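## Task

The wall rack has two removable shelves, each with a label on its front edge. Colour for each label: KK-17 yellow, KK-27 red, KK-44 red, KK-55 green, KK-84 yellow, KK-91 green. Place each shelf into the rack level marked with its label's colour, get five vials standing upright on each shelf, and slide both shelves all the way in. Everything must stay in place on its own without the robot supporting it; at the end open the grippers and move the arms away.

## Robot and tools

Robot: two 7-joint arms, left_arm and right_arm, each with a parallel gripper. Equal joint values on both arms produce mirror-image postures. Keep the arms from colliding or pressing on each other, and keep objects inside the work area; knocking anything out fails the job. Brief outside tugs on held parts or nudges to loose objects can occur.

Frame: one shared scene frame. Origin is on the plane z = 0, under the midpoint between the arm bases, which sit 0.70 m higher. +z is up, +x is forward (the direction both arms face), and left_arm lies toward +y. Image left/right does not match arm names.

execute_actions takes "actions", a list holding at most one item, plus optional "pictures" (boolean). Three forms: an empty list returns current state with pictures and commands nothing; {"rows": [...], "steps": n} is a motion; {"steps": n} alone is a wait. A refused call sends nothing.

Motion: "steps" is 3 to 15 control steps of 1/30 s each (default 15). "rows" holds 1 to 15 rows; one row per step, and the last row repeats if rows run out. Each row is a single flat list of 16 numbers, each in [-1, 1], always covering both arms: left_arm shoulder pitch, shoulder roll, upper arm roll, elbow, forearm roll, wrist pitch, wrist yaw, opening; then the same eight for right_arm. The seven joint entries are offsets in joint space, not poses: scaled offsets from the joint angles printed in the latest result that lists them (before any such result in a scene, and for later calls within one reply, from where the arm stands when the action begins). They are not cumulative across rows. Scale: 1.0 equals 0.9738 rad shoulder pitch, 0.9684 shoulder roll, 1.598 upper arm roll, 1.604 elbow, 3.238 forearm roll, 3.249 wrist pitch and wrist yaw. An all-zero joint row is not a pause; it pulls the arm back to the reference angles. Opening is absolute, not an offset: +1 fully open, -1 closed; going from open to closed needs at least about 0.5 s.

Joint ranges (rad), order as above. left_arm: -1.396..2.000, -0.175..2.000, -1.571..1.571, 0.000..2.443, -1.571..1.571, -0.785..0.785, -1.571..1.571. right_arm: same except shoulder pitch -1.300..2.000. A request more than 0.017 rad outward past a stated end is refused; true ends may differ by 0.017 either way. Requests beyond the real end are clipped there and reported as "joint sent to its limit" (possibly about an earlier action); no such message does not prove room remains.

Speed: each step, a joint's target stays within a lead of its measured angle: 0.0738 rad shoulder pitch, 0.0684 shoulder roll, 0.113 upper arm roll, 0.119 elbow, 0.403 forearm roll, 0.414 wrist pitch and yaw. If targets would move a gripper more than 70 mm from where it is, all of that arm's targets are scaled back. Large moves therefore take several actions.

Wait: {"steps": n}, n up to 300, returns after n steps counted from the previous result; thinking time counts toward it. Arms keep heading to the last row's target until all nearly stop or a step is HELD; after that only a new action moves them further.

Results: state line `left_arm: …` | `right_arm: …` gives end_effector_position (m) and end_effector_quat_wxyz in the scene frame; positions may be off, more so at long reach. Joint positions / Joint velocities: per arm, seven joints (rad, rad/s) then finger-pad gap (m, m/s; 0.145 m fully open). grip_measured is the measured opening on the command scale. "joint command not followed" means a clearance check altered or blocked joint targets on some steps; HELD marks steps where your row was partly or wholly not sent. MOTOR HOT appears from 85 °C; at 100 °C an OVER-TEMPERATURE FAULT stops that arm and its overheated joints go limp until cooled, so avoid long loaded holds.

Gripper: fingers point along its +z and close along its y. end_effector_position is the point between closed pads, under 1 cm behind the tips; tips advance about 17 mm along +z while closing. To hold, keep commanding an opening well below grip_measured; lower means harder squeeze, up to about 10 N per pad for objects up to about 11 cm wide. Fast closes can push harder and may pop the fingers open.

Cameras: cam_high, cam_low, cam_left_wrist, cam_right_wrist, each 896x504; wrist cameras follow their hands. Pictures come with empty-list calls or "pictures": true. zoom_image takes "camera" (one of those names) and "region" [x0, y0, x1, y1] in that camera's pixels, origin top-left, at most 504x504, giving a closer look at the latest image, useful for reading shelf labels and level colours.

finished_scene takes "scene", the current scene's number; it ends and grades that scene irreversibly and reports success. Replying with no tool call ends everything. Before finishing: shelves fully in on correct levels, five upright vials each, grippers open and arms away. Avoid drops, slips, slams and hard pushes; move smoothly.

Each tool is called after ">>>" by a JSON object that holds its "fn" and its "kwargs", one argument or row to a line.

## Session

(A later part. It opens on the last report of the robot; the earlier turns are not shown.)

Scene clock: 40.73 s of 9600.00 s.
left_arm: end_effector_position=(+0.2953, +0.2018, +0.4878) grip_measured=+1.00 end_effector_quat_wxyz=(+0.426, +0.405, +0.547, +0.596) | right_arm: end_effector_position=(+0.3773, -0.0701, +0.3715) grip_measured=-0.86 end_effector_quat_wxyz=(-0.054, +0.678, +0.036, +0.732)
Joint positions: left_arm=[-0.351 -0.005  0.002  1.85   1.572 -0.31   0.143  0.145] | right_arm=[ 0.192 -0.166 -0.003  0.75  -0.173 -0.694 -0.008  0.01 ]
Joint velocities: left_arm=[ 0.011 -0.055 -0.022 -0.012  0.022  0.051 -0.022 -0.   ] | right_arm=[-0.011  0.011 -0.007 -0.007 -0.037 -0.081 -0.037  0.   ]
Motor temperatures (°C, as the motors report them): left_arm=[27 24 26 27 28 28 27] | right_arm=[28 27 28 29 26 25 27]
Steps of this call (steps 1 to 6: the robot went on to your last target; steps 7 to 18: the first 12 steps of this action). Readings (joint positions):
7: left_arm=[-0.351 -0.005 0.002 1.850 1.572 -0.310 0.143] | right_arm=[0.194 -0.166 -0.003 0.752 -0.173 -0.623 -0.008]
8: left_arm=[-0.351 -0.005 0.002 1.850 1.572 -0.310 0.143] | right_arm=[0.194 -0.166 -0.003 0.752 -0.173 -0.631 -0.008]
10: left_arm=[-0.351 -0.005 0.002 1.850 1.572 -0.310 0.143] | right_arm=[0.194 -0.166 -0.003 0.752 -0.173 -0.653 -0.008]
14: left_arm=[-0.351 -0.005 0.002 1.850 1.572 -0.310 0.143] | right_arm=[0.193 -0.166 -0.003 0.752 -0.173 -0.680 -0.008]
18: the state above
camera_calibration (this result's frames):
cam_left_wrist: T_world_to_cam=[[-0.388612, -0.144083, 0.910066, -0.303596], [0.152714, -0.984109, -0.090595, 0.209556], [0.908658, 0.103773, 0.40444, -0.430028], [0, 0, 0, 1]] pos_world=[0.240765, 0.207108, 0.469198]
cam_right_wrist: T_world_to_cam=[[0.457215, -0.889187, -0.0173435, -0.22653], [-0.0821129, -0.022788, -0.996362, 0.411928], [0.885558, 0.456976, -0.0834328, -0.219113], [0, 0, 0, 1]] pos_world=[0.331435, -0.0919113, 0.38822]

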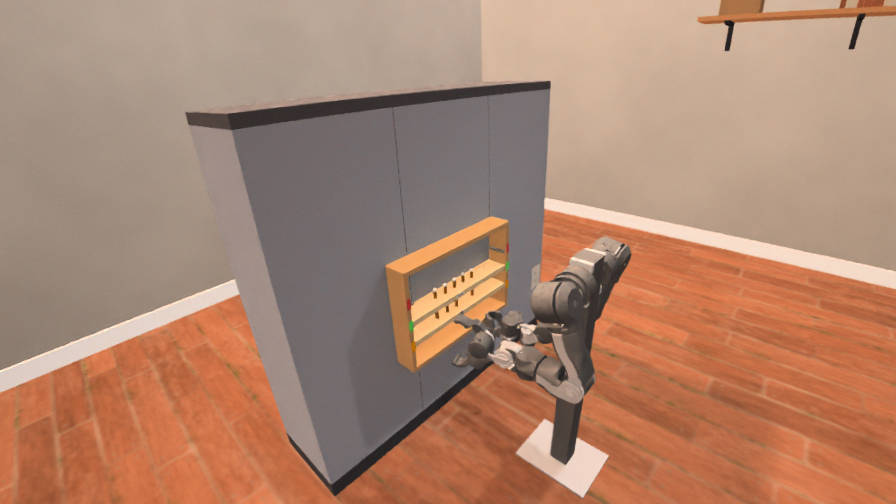

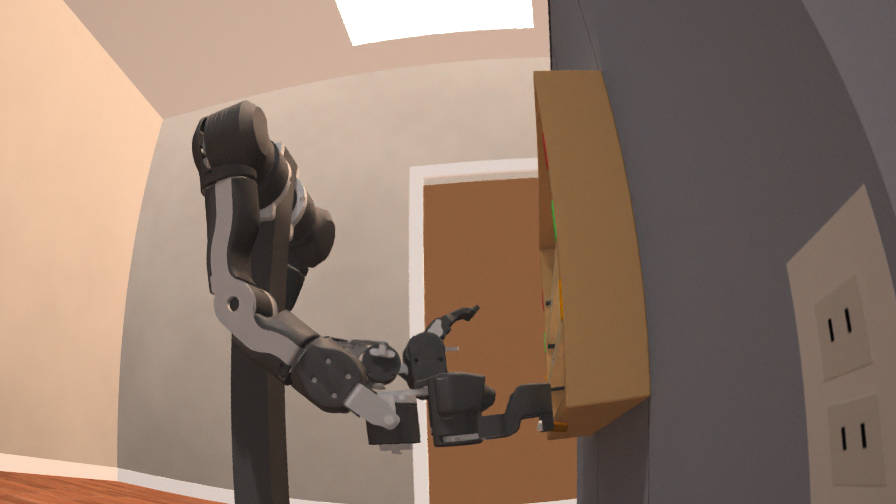

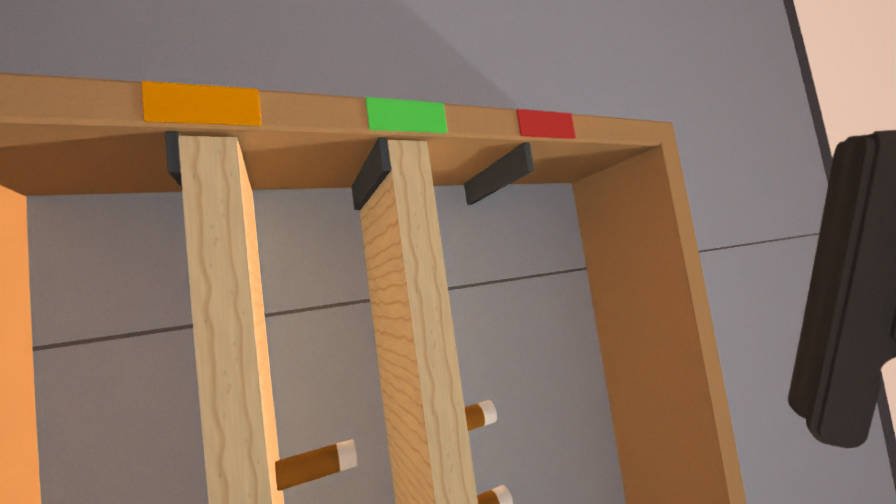

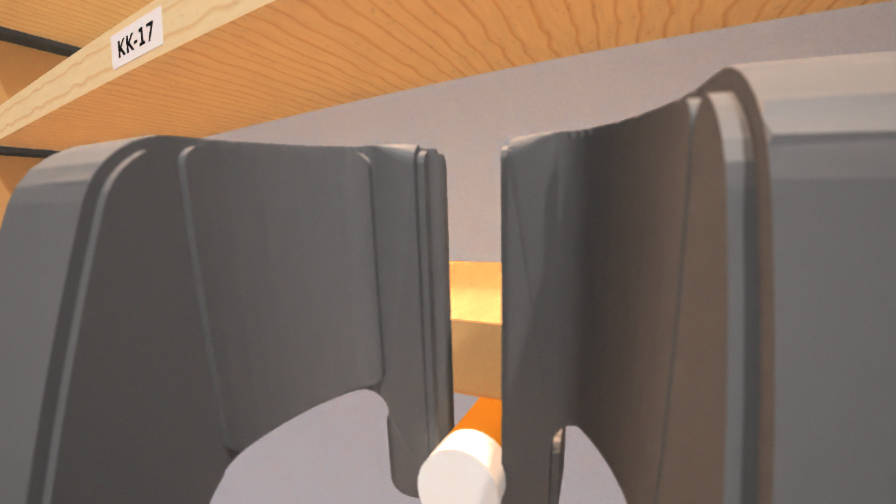

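>>> {"fn": "execute_actions", "kwargs": {
  "actions": [
    {"rows":[[0,0,0,0,0,0,0,1,-0.008,0,0,0.005,0,-0.004,0,-0.95],[0,0,0,0,0,0,0,1,-0.016,0,0,0.011,0,-0.004,0,-0.95],[0,0,0,0,0,0,0,1,-0.024,0,0,0.017,0,-0.004,0,-0.95],[0,0,0,0,0,0,0,1,-0.028,0,0,0.022,0,-0.006,0,-0.95],[0,0,0,0,0,0,0,1,-0.031,0,0,0.026,0,-0.007,0,-0.95],[0,0,0,0,0,0,0,1,-0.034,0,0,0.03,0,-0.007,0,-0.95],[0,0,0,0,0,0,0,1,-0.036,0,0,0.034,0,-0.007,0,-0.95],[0,0,0,0,0,0,0,1,-0.038,0,0,0.038,0,-0.007,0,-0.95]]}
  ],
  "pictures": true
}}

>>> {"fn": "zoom_image", "kwargs": {
  "camera": "cam_low",
  "region": [500,370,620,460]
}}

Scene clock: 41.33 s of 9600.00 s.
left_arm: end_effector_position=(+0.2953, +0.2018, +0.4878) grip_measured=+1.00 end_effector_quat_wxyz=(+0.426, +0.405, +0.547, +0.596) | right_arm: end_effector_position=(+0.3704, -0.0728, +0.3755) grip_measured=-0.86 end_effector_quat_wxyz=(-0.052, +0.671, +0.032, +0.739)
Joint positions: left_arm=[-0.351 -0.005  0.002  1.85   1.572 -0.31   0.143  0.145] | right_arm=[ 0.152 -0.166 -0.003  0.803 -0.173 -0.702 -0.008  0.01 ]
Joint velocities: left_arm=[-0.077 -0.055  0.007  0.002  0.007  0.081  0.037  0.   ] | right_arm=[ 0.011 -0.055 -0.022 -0.012 -0.037  0.022  0.037 -0.   ]
Motor temperatures (°C, as the motors report them): left_arm=[27 24 26 27 28 28 27] | right_arm=[28 27 28 29 26 25 27]
Steps of this call (steps 1 to 3: the last 3 steps of your previous action; steps 4 to 6: the robot went on to your last target; steps 7 to 18: the first 12 steps of this action). Readings (joint positions):
7: left_arm=[-0.351 -0.005 0.002 1.850 1.572 -0.310 0.143] | right_arm=[0.188 -0.166 -0.003 0.752 -0.173 -0.694 -0.008]
8: left_arm=[-0.351 -0.005 0.002 1.850 1.572 -0.310 0.143] | right_arm=[0.179 -0.166 -0.003 0.761 -0.173 -0.695 -0.008]
10: left_arm=[-0.351 -0.005 0.002 1.850 1.572 -0.310 0.143] | right_arm=[0.161 -0.166 -0.003 0.778 -0.173 -0.700 -0.008]
14: left_arm=[-0.351 -0.005 0.002 1.850 1.572 -0.310 0.143] | right_arm=[0.152 -0.166 -0.003 0.802 -0.173 -0.702 -0.008]
18: the state above
camera_calibration (this result's frames):
cam_left_wrist: T_world_to_cam=[[-0.388612, -0.144083, 0.910066, -0.303596], [0.152714, -0.984109, -0.090595, 0.209556], [0.908658, 0.103773, 0.40444, -0.430028], [0, 0, 0, 1]] pos_world=[0.240765, 0.207108, 0.469198]
cam_right_wrist: T_world_to_cam=[[0.449706, -0.893113, -0.0106252, -0.225766], [-0.0621702, -0.0194328, -0.997876, 0.408729], [0.89101, 0.449412, -0.0642641, -0.22117], [0, 0, 0, 1]] pos_world=[0.324004, -0.0942956, 0.391249]

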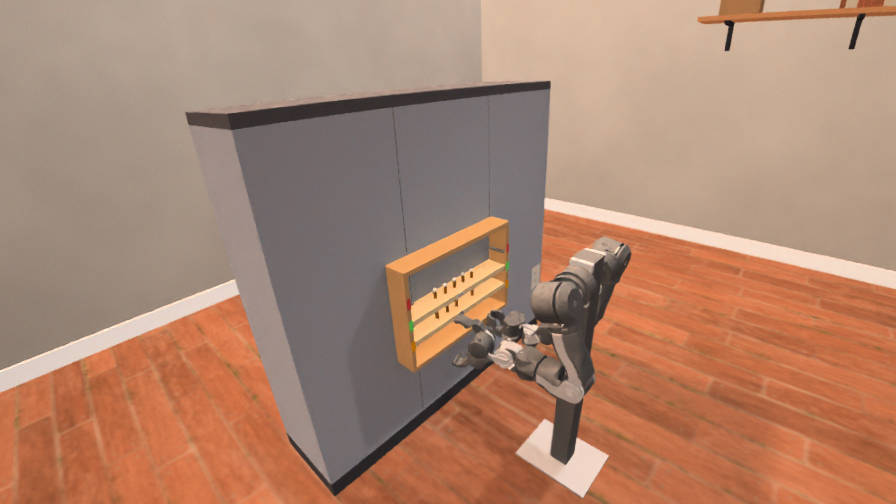

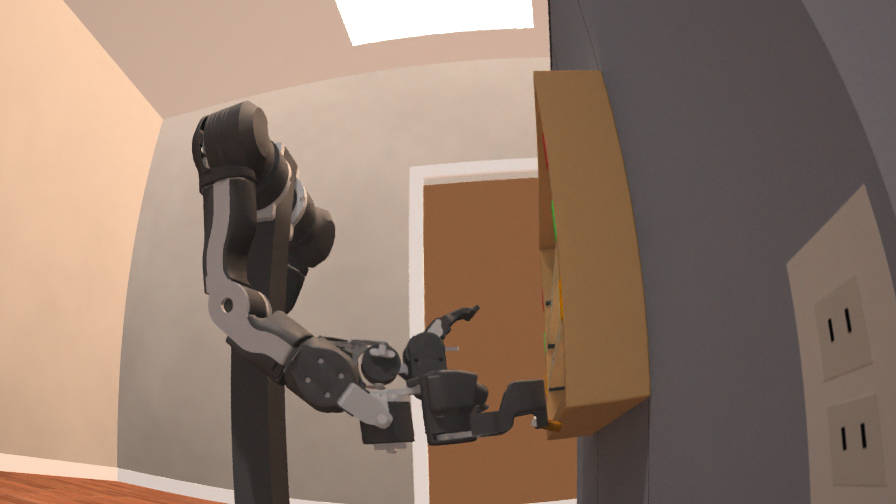

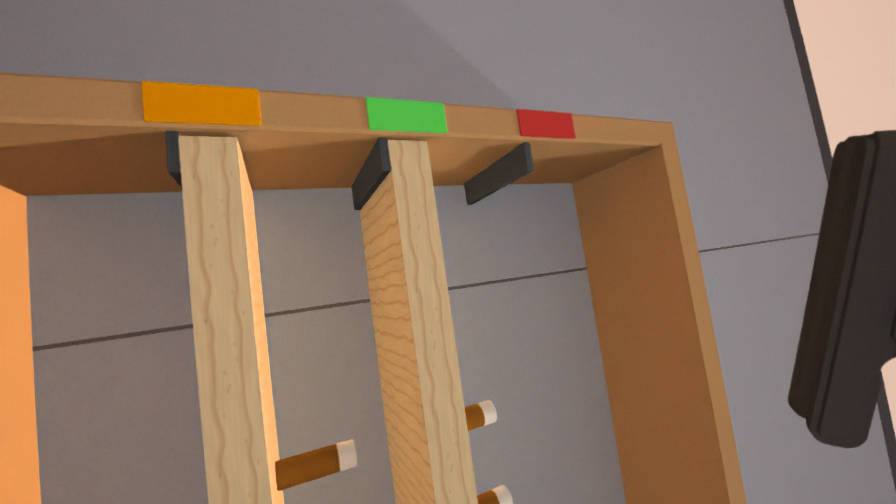

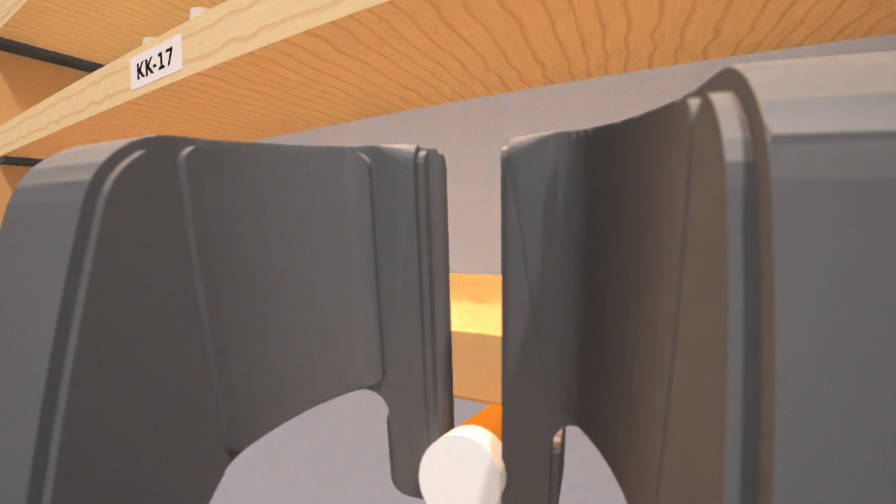

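Region (500, 370, 620, 460) of cam_low's 896x504 image, scaled by 4.200, with more detail than that image has; it fills the top 378 rows of this view, and the rest is white.

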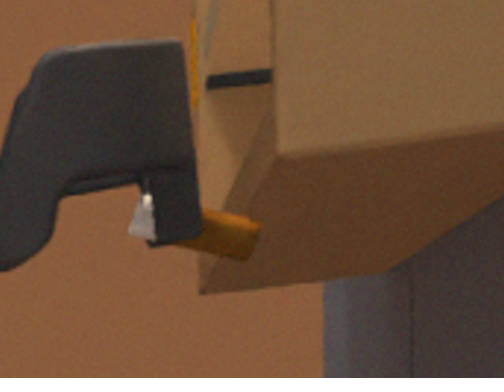

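Working. Elbow up (up and slightly forward).

>>> {"fn": "execute_actions", "kwargs": {
  "actions": [
    {"rows":[[0,0,0,0,0,0,0,1,0.003,0,0,0.006,0,-0.005,0,-0.95],[0,0,0,0,0,0,0,1,0.003,0,0,0.008,0,-0.005,0,-0.95],[0,0,0,0,0,0,0,1,0.003,0,0,0.01,0,-0.005,0,-0.95],[0,0,0,0,0,0,0,1,0.003,0,0,0.012,0,-0.005,0,-0.95],[0,0,0,0,0,0,0,1,0.003,0,0,0.014,0,-0.005,0,-0.95],[0,0,0,0,0,0,0,1,0.003,0,0,0.016,0,-0.005,0,-0.95],[0,0,0,0,0,0,0,1,0.003,0,0,0.018,0,-0.005,0,-0.95]]}
  ],
  "pictures": true
}}

>>> {"fn": "zoom_image", "kwargs": {
  "camera": "cam_low",
  "region": [500,370,620,460]
}}

Scene clock: 41.83 s of 9600.00 s.
left_arm: end_effector_position=(+0.2953, +0.2018, +0.4878) grip_measured=+1.00 end_effector_quat_wxyz=(+0.426, +0.405, +0.547, +0.596) | right_arm: end_effector_position=(+0.3721, -0.0738, +0.3816) grip_measured=-0.86 end_effector_quat_wxyz=(-0.050, +0.664, +0.032, +0.745)
Joint positions: left_arm=[-0.351 -0.005  0.002  1.85   1.572 -0.31   0.143  0.145] | right_arm=[ 0.15  -0.166 -0.003  0.823 -0.174 -0.702 -0.008  0.01 ]
Joint velocities: left_arm=[ 0.011 -0.011 -0.002 -0.007  0.037  0.007 -0.007  0.   ] | right_arm=[-0.033 -0.011 -0.002 -0.007 -0.051 -0.022  0.007 -0.   ]
Motor temperatures (°C, as the motors report them): left_arm=[27 24 26 27 28 28 27] | right_arm=[28 27 28 29 26 25 27]
Steps of this call (steps 1 to 3: the last 3 steps of your previous action; steps 4 to 15: the first 12 steps of this action). Readings (joint positions):
4: left_arm=[-0.351 -0.005 0.002 1.850 1.572 -0.310 0.143] | right_arm=[0.152 -0.166 -0.003 0.803 -0.173 -0.702 -0.008]
5: left_arm=[-0.351 -0.005 0.002 1.850 1.572 -0.310 0.143] | right_arm=[0.151 -0.166 -0.003 0.806 -0.173 -0.702 -0.008]
7: left_arm=[-0.351 -0.005 0.002 1.850 1.572 -0.310 0.143] | right_arm=[0.151 -0.166 -0.003 0.812 -0.173 -0.702 -0.008]
11: left_arm=[-0.351 -0.005 0.002 1.850 1.572 -0.310 0.143] | right_arm=[0.150 -0.166 -0.003 0.823 -0.173 -0.702 -0.008]
15: the state above
camera_calibration (this result's frames):
cam_left_wrist: T_world_to_cam=[[-0.388612, -0.144083, 0.910066, -0.303596], [0.152714, -0.984109, -0.090595, 0.209556], [0.908658, 0.103773, 0.40444, -0.430028], [0, 0, 0, 1]] pos_world=[0.240765, 0.207108, 0.469198]
cam_right_wrist: T_world_to_cam=[[0.447139, -0.89446, -0.00273674, -0.229508], [-0.0441735, -0.0190262, -0.998843, 0.408589], [0.893373, 0.446743, -0.0480188, -0.229125], [0, 0, 0, 1]] pos_world=[0.325364, -0.0951517, 0.396486]

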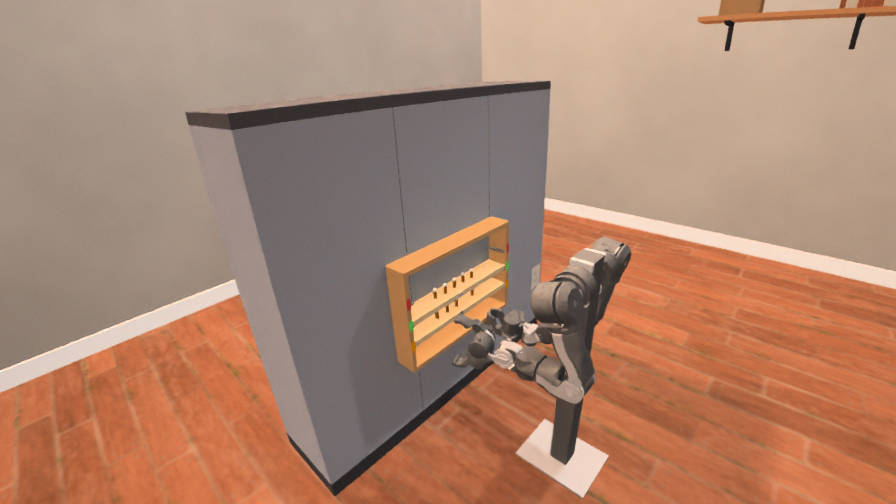

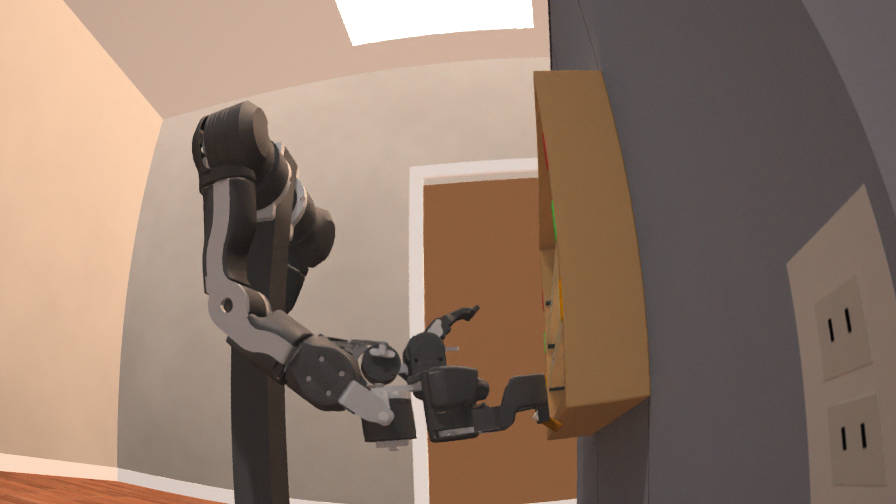

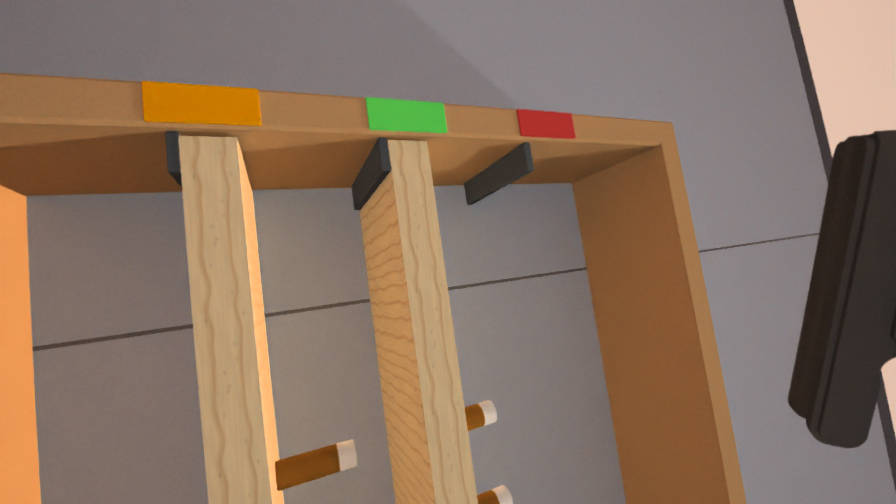

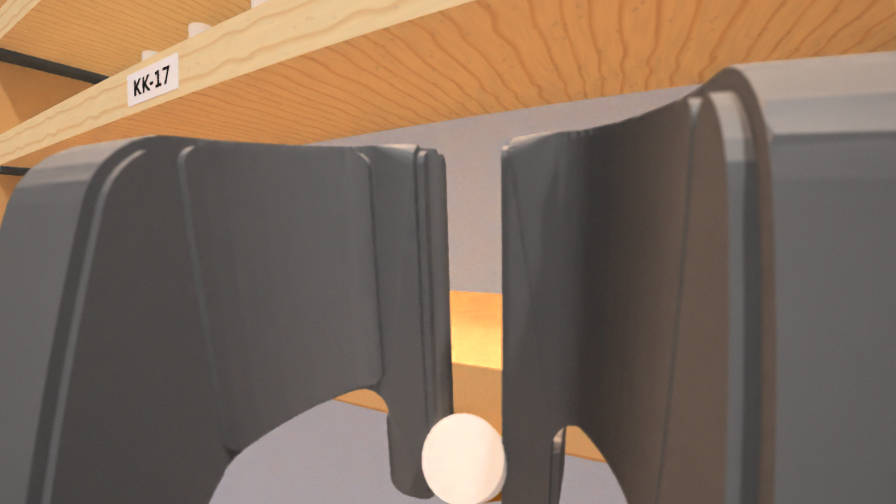

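Region (500, 370, 620, 460) of cam_low's 896x504 image, scaled by 4.200, with more detail than that image has; it fills the top 378 rows of this view, and the rest is white.

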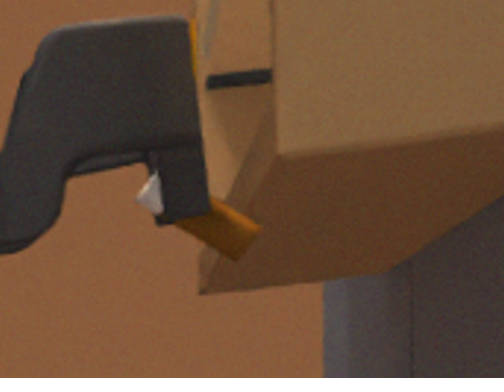

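>>> {"fn": "execute_actions", "kwargs": {
  "actions": [
    {"rows":[[0,0,0,0,0,0,0,1,0.003,0,0,0.007,0,-0.005,0,-0.95],[0,0,0,0,0,0,0,1,0.001,0,0,0.01,0,-0.005,0,-0.95],[0,0,0,0,0,0,0,1,-0.001,0,0,0.013,0,-0.005,0,-0.95],[0,0,0,0,0,0,0,1,-0.003,0,0,0.016,0,-0.005,0,-0.95],[0,0,0,0,0,0,0,1,-0.005,0,0,0.019,0,-0.005,0,-0.95],[0,0,0,0,0,0,0,1,-0.007,0,0,0.022,0,-0.005,0,-0.95],[0,0,0,0,0,0,0,1,-0.008,0,0,0.025,0,-0.005,0,-0.95]]}
  ],
  "pictures": true
}}

>>> {"fn": "zoom_image", "kwargs": {
  "camera": "cam_low",
  "region": [500,370,620,460]
}}

Scene clock: 42.33 s of 9600.00 s.
left_arm: end_effector_position=(+0.2953, +0.2018, +0.4878) grip_measured=+1.00 end_effector_quat_wxyz=(+0.426, +0.405, +0.547, +0.596) | right_arm: end_effector_position=(+0.3718, -0.0755, +0.3880) grip_measured=-0.86 end_effector_quat_wxyz=(-0.048, +0.657, +0.030, +0.752)
Joint positions: left_arm=[-0.351 -0.005  0.002  1.85   1.572 -0.31   0.143  0.145] | right_arm=[ 0.139 -0.166 -0.003  0.855 -0.174 -0.702 -0.008  0.011]
Joint velocities: left_arm=[-0.033  0.011 -0.002 -0.007  0.022  0.022 -0.022  0.   ] | right_arm=[ 0.011  0.011 -0.012 -0.002 -0.022 -0.022 -0.081 -0.   ]
Motor temperatures (°C, as the motors report them): left_arm=[27 24 26 27 28 28 27] | right_arm=[28 27 28 29 26 25 27]
Steps of this call (steps 1 to 3: the last 3 steps of your previous action; steps 4 to 15: the first 12 steps of this action). Readings (joint positions):
4: left_arm=[-0.351 -0.005 0.002 1.850 1.572 -0.310 0.143] | right_arm=[0.150 -0.166 -0.003 0.824 -0.174 -0.702 -0.008]
5: left_arm=[-0.351 -0.005 0.002 1.850 1.572 -0.310 0.143] | right_arm=[0.148 -0.166 -0.003 0.828 -0.174 -0.702 -0.008]
7: left_arm=[-0.351 -0.005 0.002 1.850 1.572 -0.310 0.143] | right_arm=[0.143 -0.166 -0.003 0.838 -0.174 -0.702 -0.008]
11: left_arm=[-0.351 -0.005 0.002 1.850 1.572 -0.310 0.143] | right_arm=[0.139 -0.166 -0.003 0.855 -0.174 -0.702 -0.008]
15: the state above
camera_calibration (this result's frames):
cam_left_wrist: T_world_to_cam=[[-0.388612, -0.144083, 0.910066, -0.303596], [0.152714, -0.984109, -0.090595, 0.209556], [0.908658, 0.103773, 0.40444, -0.430028], [0, 0, 0, 1]] pos_world=[0.240765, 0.207108, 0.469198]
cam_right_wrist: T_world_to_cam=[[0.442504, -0.896751, 0.00529376, -0.232419], [-0.0244988, -0.0179896, -0.999538, 0.407991], [0.896432, 0.44217, -0.0299298, -0.236313], [0, 0, 0, 1]] pos_world=[0.32468, -0.0965915, 0.40196]

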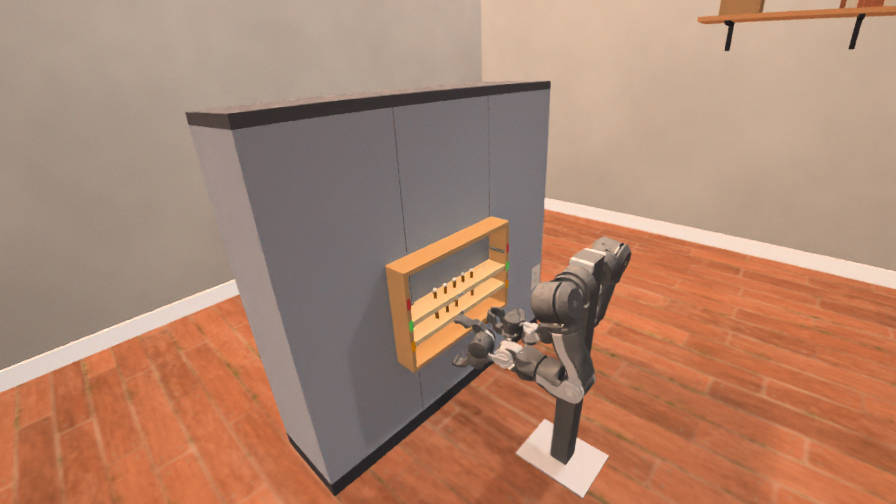

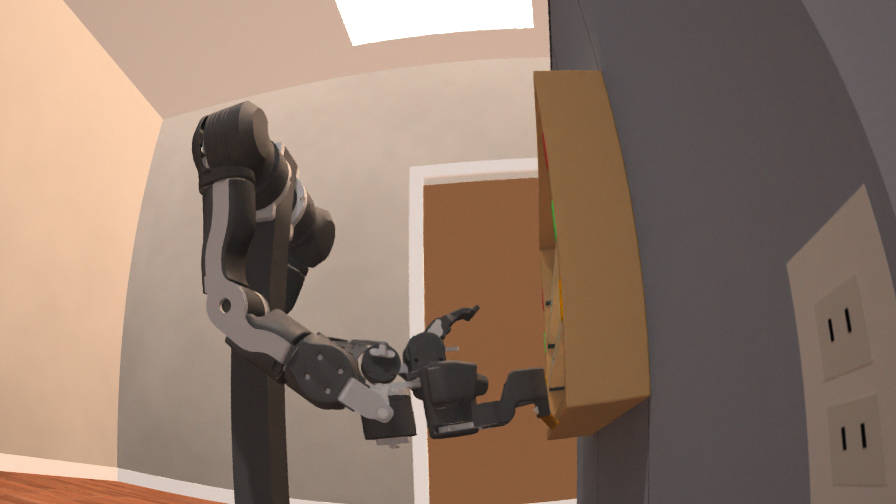

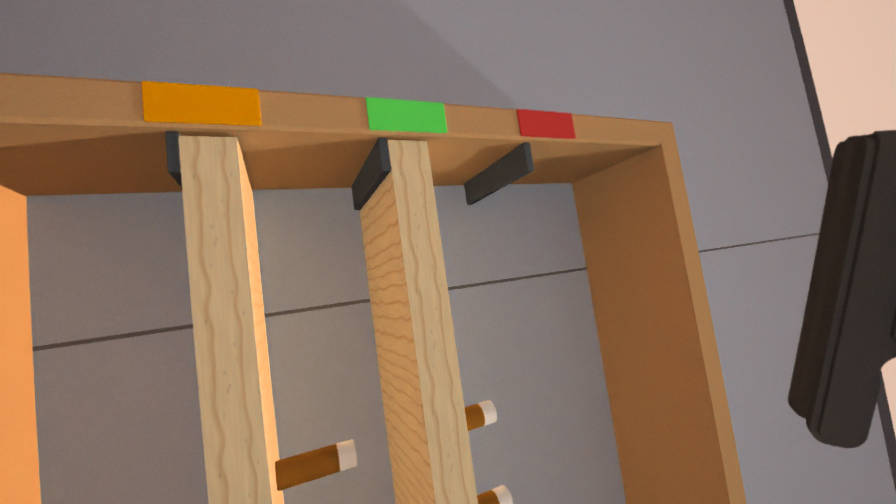

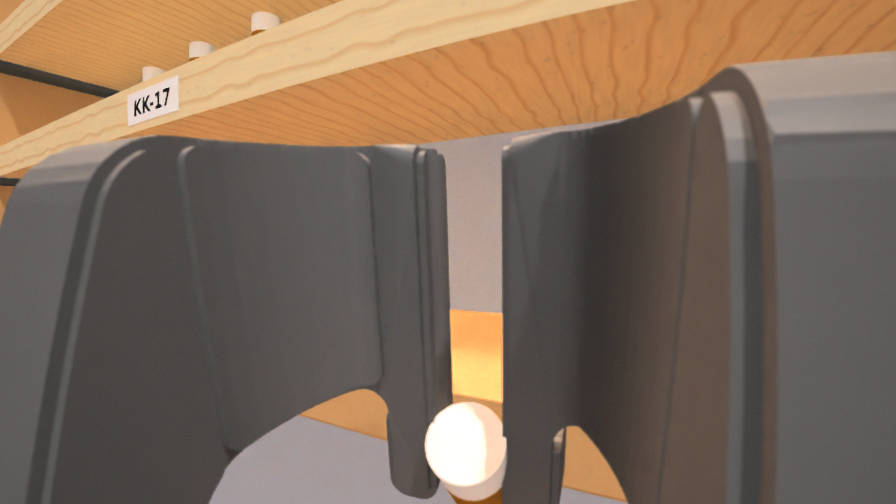

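Region (500, 370, 620, 460) of cam_low's 896x504 image, scaled by 4.200, with more detail than that image has; it fills the top 378 rows of this view, and the rest is white.

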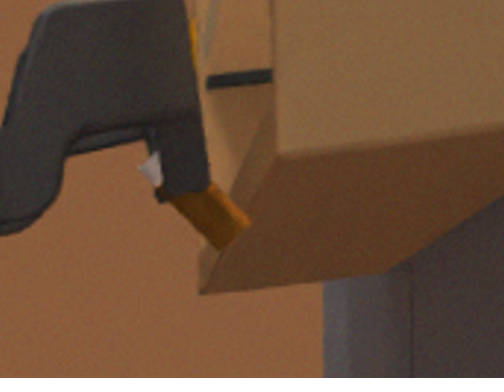

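>>> {"fn": "execute_actions", "kwargs": {
  "actions": [
    {"rows":[[0,0,0,0,0,0,0,1,0.004,0,0,0.006,0,-0.005,0,-1],[0,0,0,0,0,0,0,1,0.006,0,0,0.008,0,-0.005,0,-1],[0,0,0,0,0,0,0,1,0.009,0,0,0.008,0,-0.005,0,-1],[0,0,0,0,0,0,0,1,0.012,0,0,0.008,0,-0.005,0,-1],[0,0,0,0,0,0,0,1,0.015,0,0,0.008,0,-0.005,0,-1],[0,0,0,0,0,0,0,1,0.018,0,0,0.008,0,-0.005,0,-1],[0,0,0,0,0,0,0,1,0.021,0,0,0.008,0,-0.005,0,-1]]}
  ],
  "pictures": true
}}

>>> {"fn": "zoom_image", "kwargs": {
  "camera": "cam_low",
  "region": [500,370,620,460]
}}

Scene clock: 42.90 s of 9600.00 s.
left_arm: end_effector_position=(+0.2953, +0.2018, +0.4878) grip_measured=+1.00 end_effector_quat_wxyz=(+0.426, +0.405, +0.547, +0.596) | right_arm: end_effector_position=(+0.3773, -0.0760, +0.3984) grip_measured=-0.86 end_effector_quat_wxyz=(-0.048, +0.644, +0.030, +0.763)
Joint positions: left_arm=[-0.351 -0.005  0.002  1.85   1.572 -0.31   0.143  0.145] | right_arm=[ 0.155 -0.166 -0.003  0.864 -0.174 -0.711 -0.008  0.011]
Joint velocities: left_arm=[-0.033  0.011 -0.002 -0.002  0.051  0.022 -0.022 -0.   ] | right_arm=[-0.033  0.055 -0.022 -0.007  0.022 -0.022  0.007  0.   ]
Motor temperatures (°C, as the motors report them): left_arm=[27 24 26 27 28 28 27] | right_arm=[28 27 28 29 26 25 27]
Steps of this call (steps 1 to 3: the last 3 steps of your previous action; steps 4 to 5: the robot went on to your last target; steps 6 to 17: the first 12 steps of this action). Readings (joint positions):
6: left_arm=[-0.351 -0.005 0.002 1.850 1.572 -0.310 0.143] | right_arm=[0.139 -0.166 -0.003 0.855 -0.174 -0.702 -0.008]
7: left_arm=[-0.351 -0.005 0.002 1.850 1.572 -0.310 0.143] | right_arm=[0.138 -0.166 -0.003 0.857 -0.174 -0.702 -0.008]
9: left_arm=[-0.351 -0.005 0.002 1.850 1.572 -0.310 0.143] | right_arm=[0.140 -0.166 -0.003 0.859 -0.174 -0.702 -0.008]
13: left_arm=[-0.351 -0.005 0.002 1.850 1.572 -0.310 0.143] | right_arm=[0.153 -0.166 -0.003 0.861 -0.174 -0.706 -0.008]
17: the state above
camera_calibration (this result's frames):
cam_left_wrist: T_world_to_cam=[[-0.388612, -0.144083, 0.910066, -0.303596], [0.152714, -0.984109, -0.090595, 0.209556], [0.908658, 0.103773, 0.40444, -0.430028], [0, 0, 0, 1]] pos_world=[0.240765, 0.207108, 0.469198]
cam_right_wrist: T_world_to_cam=[[0.440686, -0.89746, 0.0190034, -0.240206], [0.00923048, -0.0166383, -0.999819, 0.406058], [0.897614, 0.440781, 0.000951708, -0.253569], [0, 0, 0, 1]] pos_world=[0.329715, -0.0970507, 0.410791]

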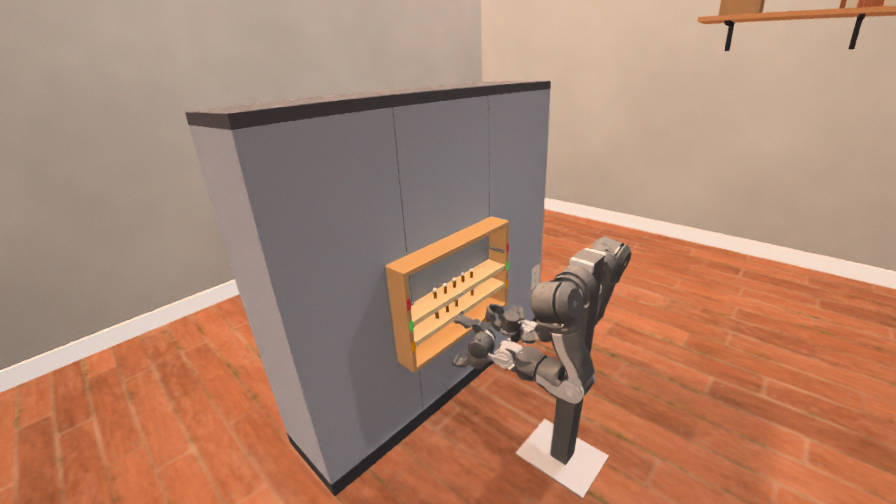

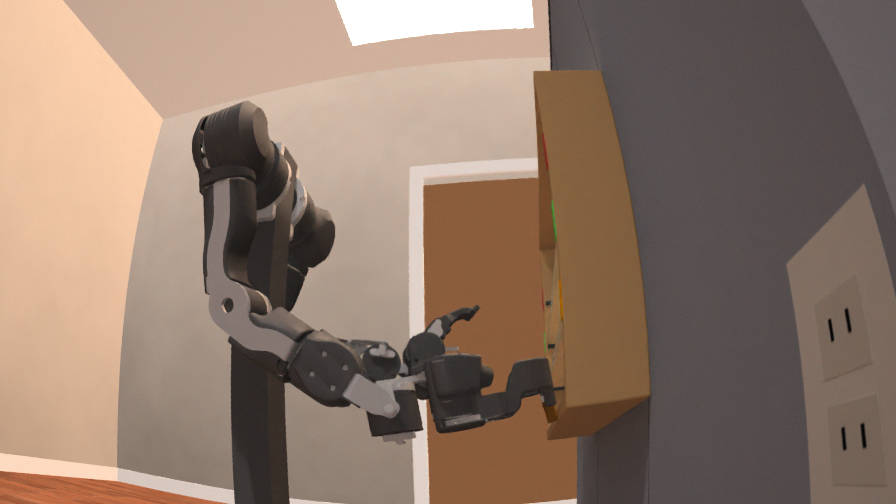

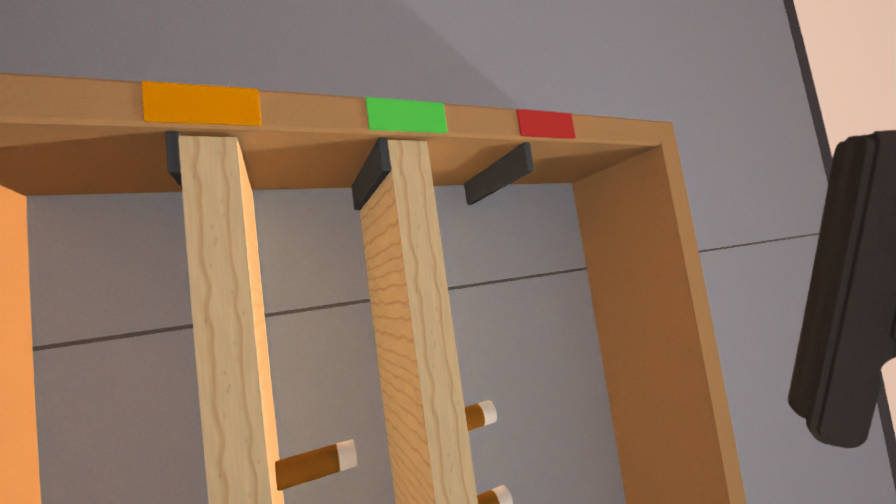

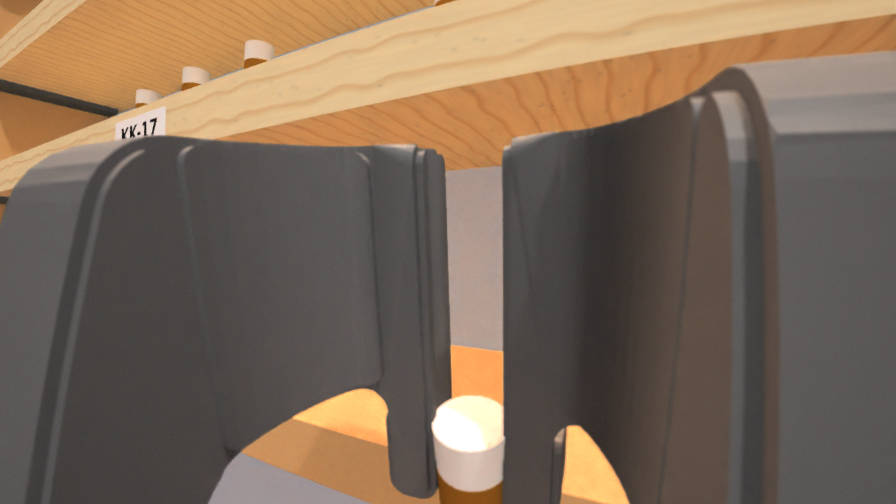

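Region (500, 370, 620, 460) of cam_low's 896x504 image, scaled by 4.200, with more detail than that image has; it fills the top 378 rows of this view, and the rest is white.

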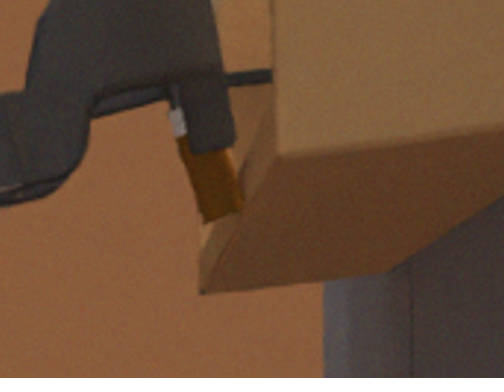

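>>> {"fn": "execute_actions", "kwargs": {
  "actions": [
    {"rows":[[0,0,0,0,0,0,0,1,-0.02,0,0,0.01,0,0,0,-1],[0,0,0,0,0,0,0,1,-0.05,0.01,0,0.03,0,0,0,-1],[0,0,0,0,0,0,0,1,-0.09,0.025,0,0.06,0.008,0,0.005,-1],[0,0,0,0,0,0,0,1,-0.13,0.04,0,0.09,0.012,0.01,0.01,-1],[0,0,0,0,0,0,0,1,-0.17,0.055,0,0.12,0.017,0.02,0.015,-1],[0,0,0,0,0,0,0,1,-0.21,0.07,0,0.155,0.022,0.03,0.02,-1],[0,0,0,0,0,0,0,1,-0.25,0.085,0,0.19,0.027,0.04,0.025,-1],[0,0,0,0,0,0,0,1,-0.28,0.1,0,0.225,0.032,0.055,0.03,-1],[0,0,0,0,0,0,0,1,-0.31,0.115,0,0.26,0.036,0.07,0.035,-1],[0,0,0,0,0,0,0,1,-0.33,0.13,0,0.295,0.041,0.085,0.04,-1],[0,0,0,0,0,0,0,1,-0.345,0.145,0,0.33,0.046,0.1,0.045,-1],[0,0,0,0,0,0,0,1,-0.355,0.16,0,0.365,0.05,0.12,0.05,-1],[0,0,0,0,0,0,0,1,-0.36,0.171,0,0.4,0.054,0.14,0.05,-1],[0,0,0,0,0,0,0,1,-0.36,0.171,0,0.43,0.054,0.16,0.05,-1],[0,0,0,0,0,0,0,1,-0.36,0.171,0,0.46,0.054,0.18,0.05,-1]]}
  ]
}}

>>> {"fn": "execute_actions", "kwargs": {
  "actions": [
    {"steps":10}
  ]
}}

>>> {"fn": "execute_actions", "kwargs": {
  "actions": [
    {"rows":[[0,0,0,0,0,0,0,1,0,0,0,0.02,0,0.01,0,-1],[0,0,0,0,0,0,0,1,0,0,0,0.05,0,0.03,0,-1],[0,0,0,0,0,0,0,1,0.01,0,0,0.085,0,0.05,0,-1],[0,0,0,0,0,0,0,1,0.02,0,0,0.12,0,0.07,0,-1],[0,0,0,0,0,0,0,1,0.03,0,0,0.155,0,0.09,0,-1],[0,0,0,0,0,0,0,1,0.05,0,0,0.19,0,0.11,0,-1],[0,0,0,0,0,0,0,1,0.07,0,0,0.225,0,0.135,0,-1],[0,0,0,0,0,0,0,1,0.09,0,0,0.26,0,0.16,0,-1],[0,0,0,0,0,0,0,1,0.12,0,0,0.29,0,0.185,0,-1],[0,0,0,0,0,0,0,1,0.15,0,0,0.32,0,0.21,0,-1],[0,0,0,0,0,0,0,1,0.18,0,0,0.345,0,0.23,0,-1],[0,0,0,0,0,0,0,1,0.2,0,0,0.365,0,0.25,0,-1],[0,0,0,0,0,0,0,1,0.222,0,0,0.38,0,0.264,0,-1]]}
  ]
}}

>>> {"fn": "execute_actions", "kwargs": {
  "actions": [
    {"steps":15}
  ],
  "pictures": true
}}

>>> {"fn": "zoom_image", "kwargs": {
  "camera": "cam_low",
  "region": [400,100,620,260]
}}

Scene clock: 43.67 s of 9600.00 s.
left_arm: end_effector_position=(+0.2953, +0.2018, +0.4878) grip_measured=+1.00 end_effector_quat_wxyz=(+0.426, +0.405, +0.547, +0.596) | right_arm: end_effector_position=(+0.3244, -0.1270, +0.4227) grip_measured=-0.86 end_effector_quat_wxyz=(-0.042, +0.681, +0.057, +0.728)
Joint positions: left_arm=[-0.351 -0.005  0.002  1.85   1.572 -0.31   0.143  0.145] | right_arm=[-0.192 -0.011 -0.003  1.44  -0.03  -0.39   0.129  0.011]
Joint velocities: left_arm=[ 0.011 -0.055 -0.012  0.002 -0.051 -0.051 -0.007  0.   ] | right_arm=[-0.187  0.429  0.007  1.443  0.359  1.092  0.33   0.   ]
Motor temperatures (°C, as the motors report them): left_arm=[27 24 26 27 28 27 27] | right_arm=[28 27 28 29 26 25 27]
Steps of this call (steps 1 to 3: the last 3 steps of your previous action; steps 4 to 11: the robot went on to your last target; steps 12 to 23: the first 12 steps of this action). Readings (joint positions):
12: left_arm=[-0.351 -0.005 0.002 1.850 1.572 -0.310 0.143] | right_arm=[0.145 -0.166 -0.003 0.876 -0.174 -0.710 -0.008]
13: left_arm=[-0.351 -0.005 0.002 1.850 1.572 -0.310 0.143] | right_arm=[0.119 -0.164 -0.004 0.909 -0.174 -0.710 -0.008]
15: left_arm=[-0.351 -0.005 0.002 1.850 1.572 -0.310 0.143] | right_arm=[0.033 -0.137 -0.007 1.005 -0.153 -0.700 0.009]
19: left_arm=[-0.351 -0.005 0.002 1.850 1.572 -0.310 0.143] | right_arm=[-0.128 -0.066 -0.001 1.211 -0.089 -0.580 0.063]
23: the state above

Scene clock: 44.00 s of 9600.00 s.
left_arm: end_effector_position=(+0.2953, +0.2018, +0.4878) grip_measured=+1.00 end_effector_quat_wxyz=(+0.426, +0.405, +0.547, +0.596) | right_arm: end_effector_position=(+0.3312, -0.1280, +0.4395) grip_measured=-0.86 end_effector_quat_wxyz=(-0.055, +0.718, +0.052, +0.692)
Joint positions: left_arm=[-0.351 -0.005  0.002  1.85   1.572 -0.31   0.143  0.145] | right_arm=[-0.197 -0.001 -0.003  1.603  0.    -0.13   0.149  0.011]
Joint velocities: left_arm=[ 0.143  0.011 -0.002 -0.007 -0.037  0.007 -0.081 -0.   ] | right_arm=[ 0.033 -0.011 -0.002 -0.007 -0.037 -0.007  0.007 -0.   ]
Motor temperatures (°C, as the motors report them): left_arm=[27 24 26 27 28 27 27] | right_arm=[28 27 28 29 26 25 27]
Kept back: nothing.
Steps of this call (steps 1 to 3: the last 3 steps of your previous action; steps 4 to 10: the robot went on to your last target). Readings (joint positions):
1: left_arm=[-0.351 -0.005 0.002 1.850 1.572 -0.310 0.143] | right_arm=[-0.197 0.003 -0.003 1.495 -0.016 -0.330 0.138]
2: left_arm=[-0.351 -0.005 0.002 1.850 1.572 -0.310 0.143] | right_arm=[-0.197 0.007 -0.001 1.547 -0.008 -0.269 0.141]
4: left_arm=[-0.351 -0.005 0.002 1.850 1.572 -0.310 0.143] | right_arm=[-0.189 0.000 -0.002 1.616 -0.001 -0.175 0.146]
8: left_arm=[-0.351 -0.005 0.002 1.850 1.572 -0.310 0.143] | right_arm=[-0.200 -0.001 -0.003 1.603 0.000 -0.132 0.148]
10: the state above

Scene clock: 44.40 s of 9600.00 s.
left_arm: end_effector_position=(+0.2953, +0.2018, +0.4878) grip_measured=+1.00 end_effector_quat_wxyz=(+0.426, +0.405, +0.547, +0.596) | right_arm: end_effector_position=(+0.3382, -0.1282, +0.6076) grip_measured=-0.86 end_effector_quat_wxyz=(-0.053, +0.694, +0.054, +0.716)
Joint positions: left_arm=[-0.351 -0.005  0.002  1.85   1.572 -0.31   0.143  0.145] | right_arm=[ 0.006 -0.001 -0.003  2.188  0.     0.594  0.149  0.011]
Joint velocities: left_arm=[ 0.055 -0.033 -0.002  0.002  0.022 -0.081  0.037  0.   ] | right_arm=[ 0.516  0.011  0.012  0.935 -0.066  1.399 -0.022 -0.   ]
Motor temperatures (°C, as the motors report them): left_arm=[27 24 26 27 28 27 27] | right_arm=[28 27 28 29 26 25 27]
Steps of this call (steps 1 to 12: the first 12 steps of this action). Readings (joint positions):
1: left_arm=[-0.351 -0.005 0.002 1.850 1.572 -0.310 0.143] | right_arm=[-0.199 -0.001 -0.003 1.618 -0.000 -0.114 0.149]
2: left_arm=[-0.351 -0.005 0.002 1.850 1.572 -0.310 0.143] | right_arm=[-0.204 -0.001 -0.003 1.661 -0.001 -0.074 0.149]
4: left_arm=[-0.351 -0.005 0.002 1.850 1.572 -0.310 0.143] | right_arm=[-0.187 -0.001 -0.003 1.782 -0.001 0.031 0.149]
8: left_arm=[-0.351 -0.005 0.002 1.850 1.572 -0.310 0.143] | right_arm=[-0.109 -0.001 -0.003 2.012 -0.000 0.295 0.149]
12: the state above

Scene clock: 44.90 s of 9600.00 s.
left_arm: end_effector_position=(+0.2953, +0.2018, +0.4878) grip_measured=+1.00 end_effector_quat_wxyz=(+0.426, +0.405, +0.547, +0.596) | right_arm: end_effector_position=(+0.3356, -0.1281, +0.5982) grip_measured=-0.86 end_effector_quat_wxyz=(-0.056, +0.728, +0.052, +0.681)
Joint positions: left_arm=[-0.351 -0.005  0.002  1.85   1.572 -0.31   0.143  0.145] | right_arm=[ 0.017 -0.001 -0.003  2.212  0.001  0.725  0.149  0.011]
Joint velocities: left_arm=[ 0.011 -0.011 -0.017  0.012 -0.022 -0.095  0.022  0.   ] | right_arm=[-0.055 -0.011  0.002  0.012 -0.066 -0.022 -0.037 -0.   ]
Motor temperatures (°C, as the motors report them): left_arm=[27 24 26 27 28 27 27] | right_arm=[28 27 28 29 26 25 27]
Kept back: nothing.
Steps of this call (steps 1 to 3: the last 3 steps of your previous action; steps 4 to 15: the robot went on to your last target). Readings (joint positions):
1: left_arm=[-0.351 -0.005 0.002 1.850 1.572 -0.310 0.143] | right_arm=[0.024 -0.001 -0.003 2.216 0.000 0.650 0.149]
2: left_arm=[-0.351 -0.005 0.002 1.850 1.572 -0.310 0.143] | right_arm=[0.029 -0.001 -0.003 2.223 0.001 0.680 0.149]
4: left_arm=[-0.351 -0.005 0.002 1.850 1.572 -0.310 0.143] | right_arm=[0.018 -0.001 -0.003 2.213 0.001 0.713 0.149]
8: left_arm=[-0.351 -0.005 0.002 1.850 1.572 -0.310 0.143] | right_arm=[0.017 -0.001 -0.003 2.212 0.001 0.724 0.149]
15: the state above
camera_calibration (this result's frames):
cam_left_wrist: T_world_to_cam=[[-0.388612, -0.144083, 0.910066, -0.303596], [0.152714, -0.984109, -0.090595, 0.209556], [0.908658, 0.103773, 0.40444, -0.430028], [0, 0, 0, 1]] pos_world=[0.240765, 0.207108, 0.469198]
cam_right_wrist: T_world_to_cam=[[0.474819, -0.878302, -0.0559697, -0.236567], [-0.219341, -0.0565094, -0.97401, 0.661497], [0.852312, 0.474755, -0.21948, -0.0419507], [0, 0, 0, 1]] pos_world=[0.293175, -0.15048, 0.621857]

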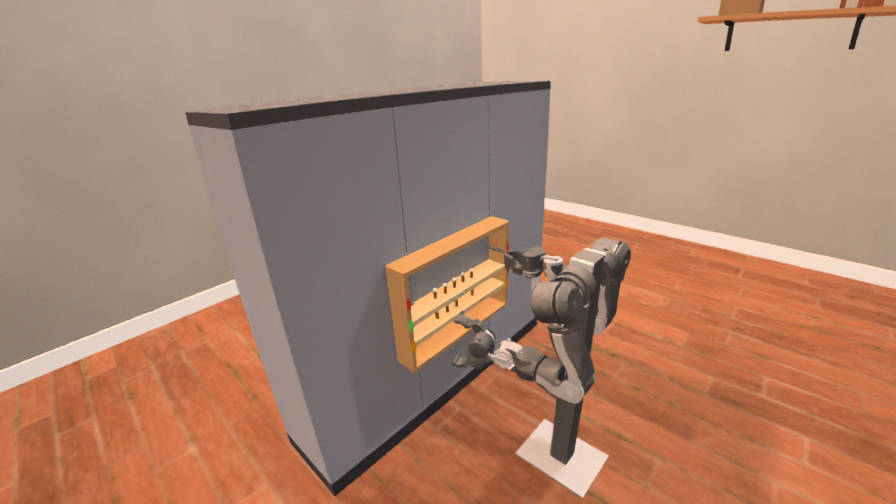

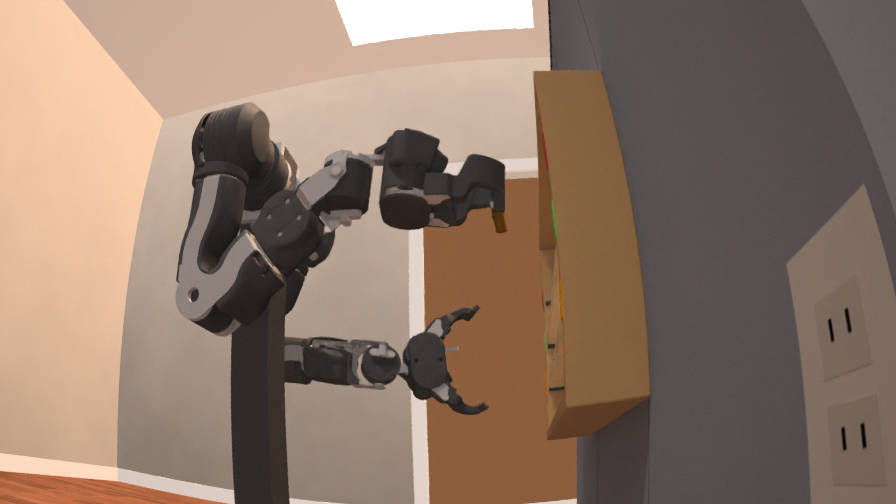

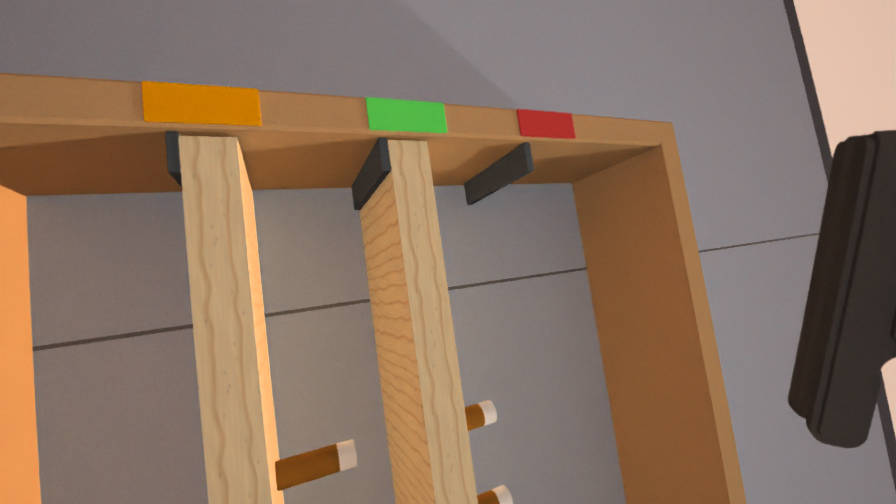

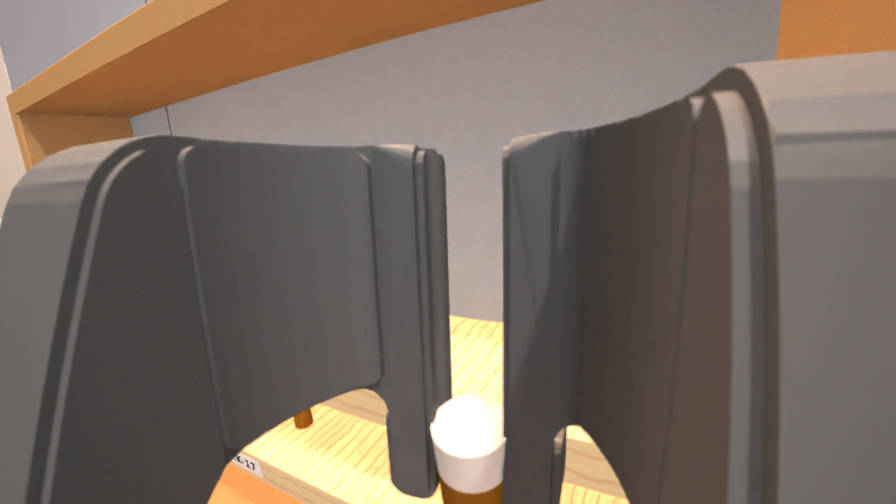

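Region (400, 100, 620, 260) of cam_low's 896x504 image, scaled by 2.291, with more detail than that image has; it fills the top 367 rows of this view, and the rest is white.

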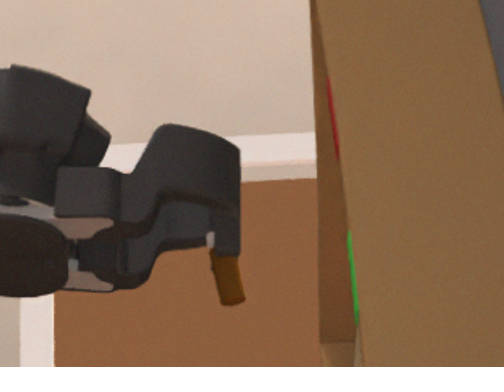

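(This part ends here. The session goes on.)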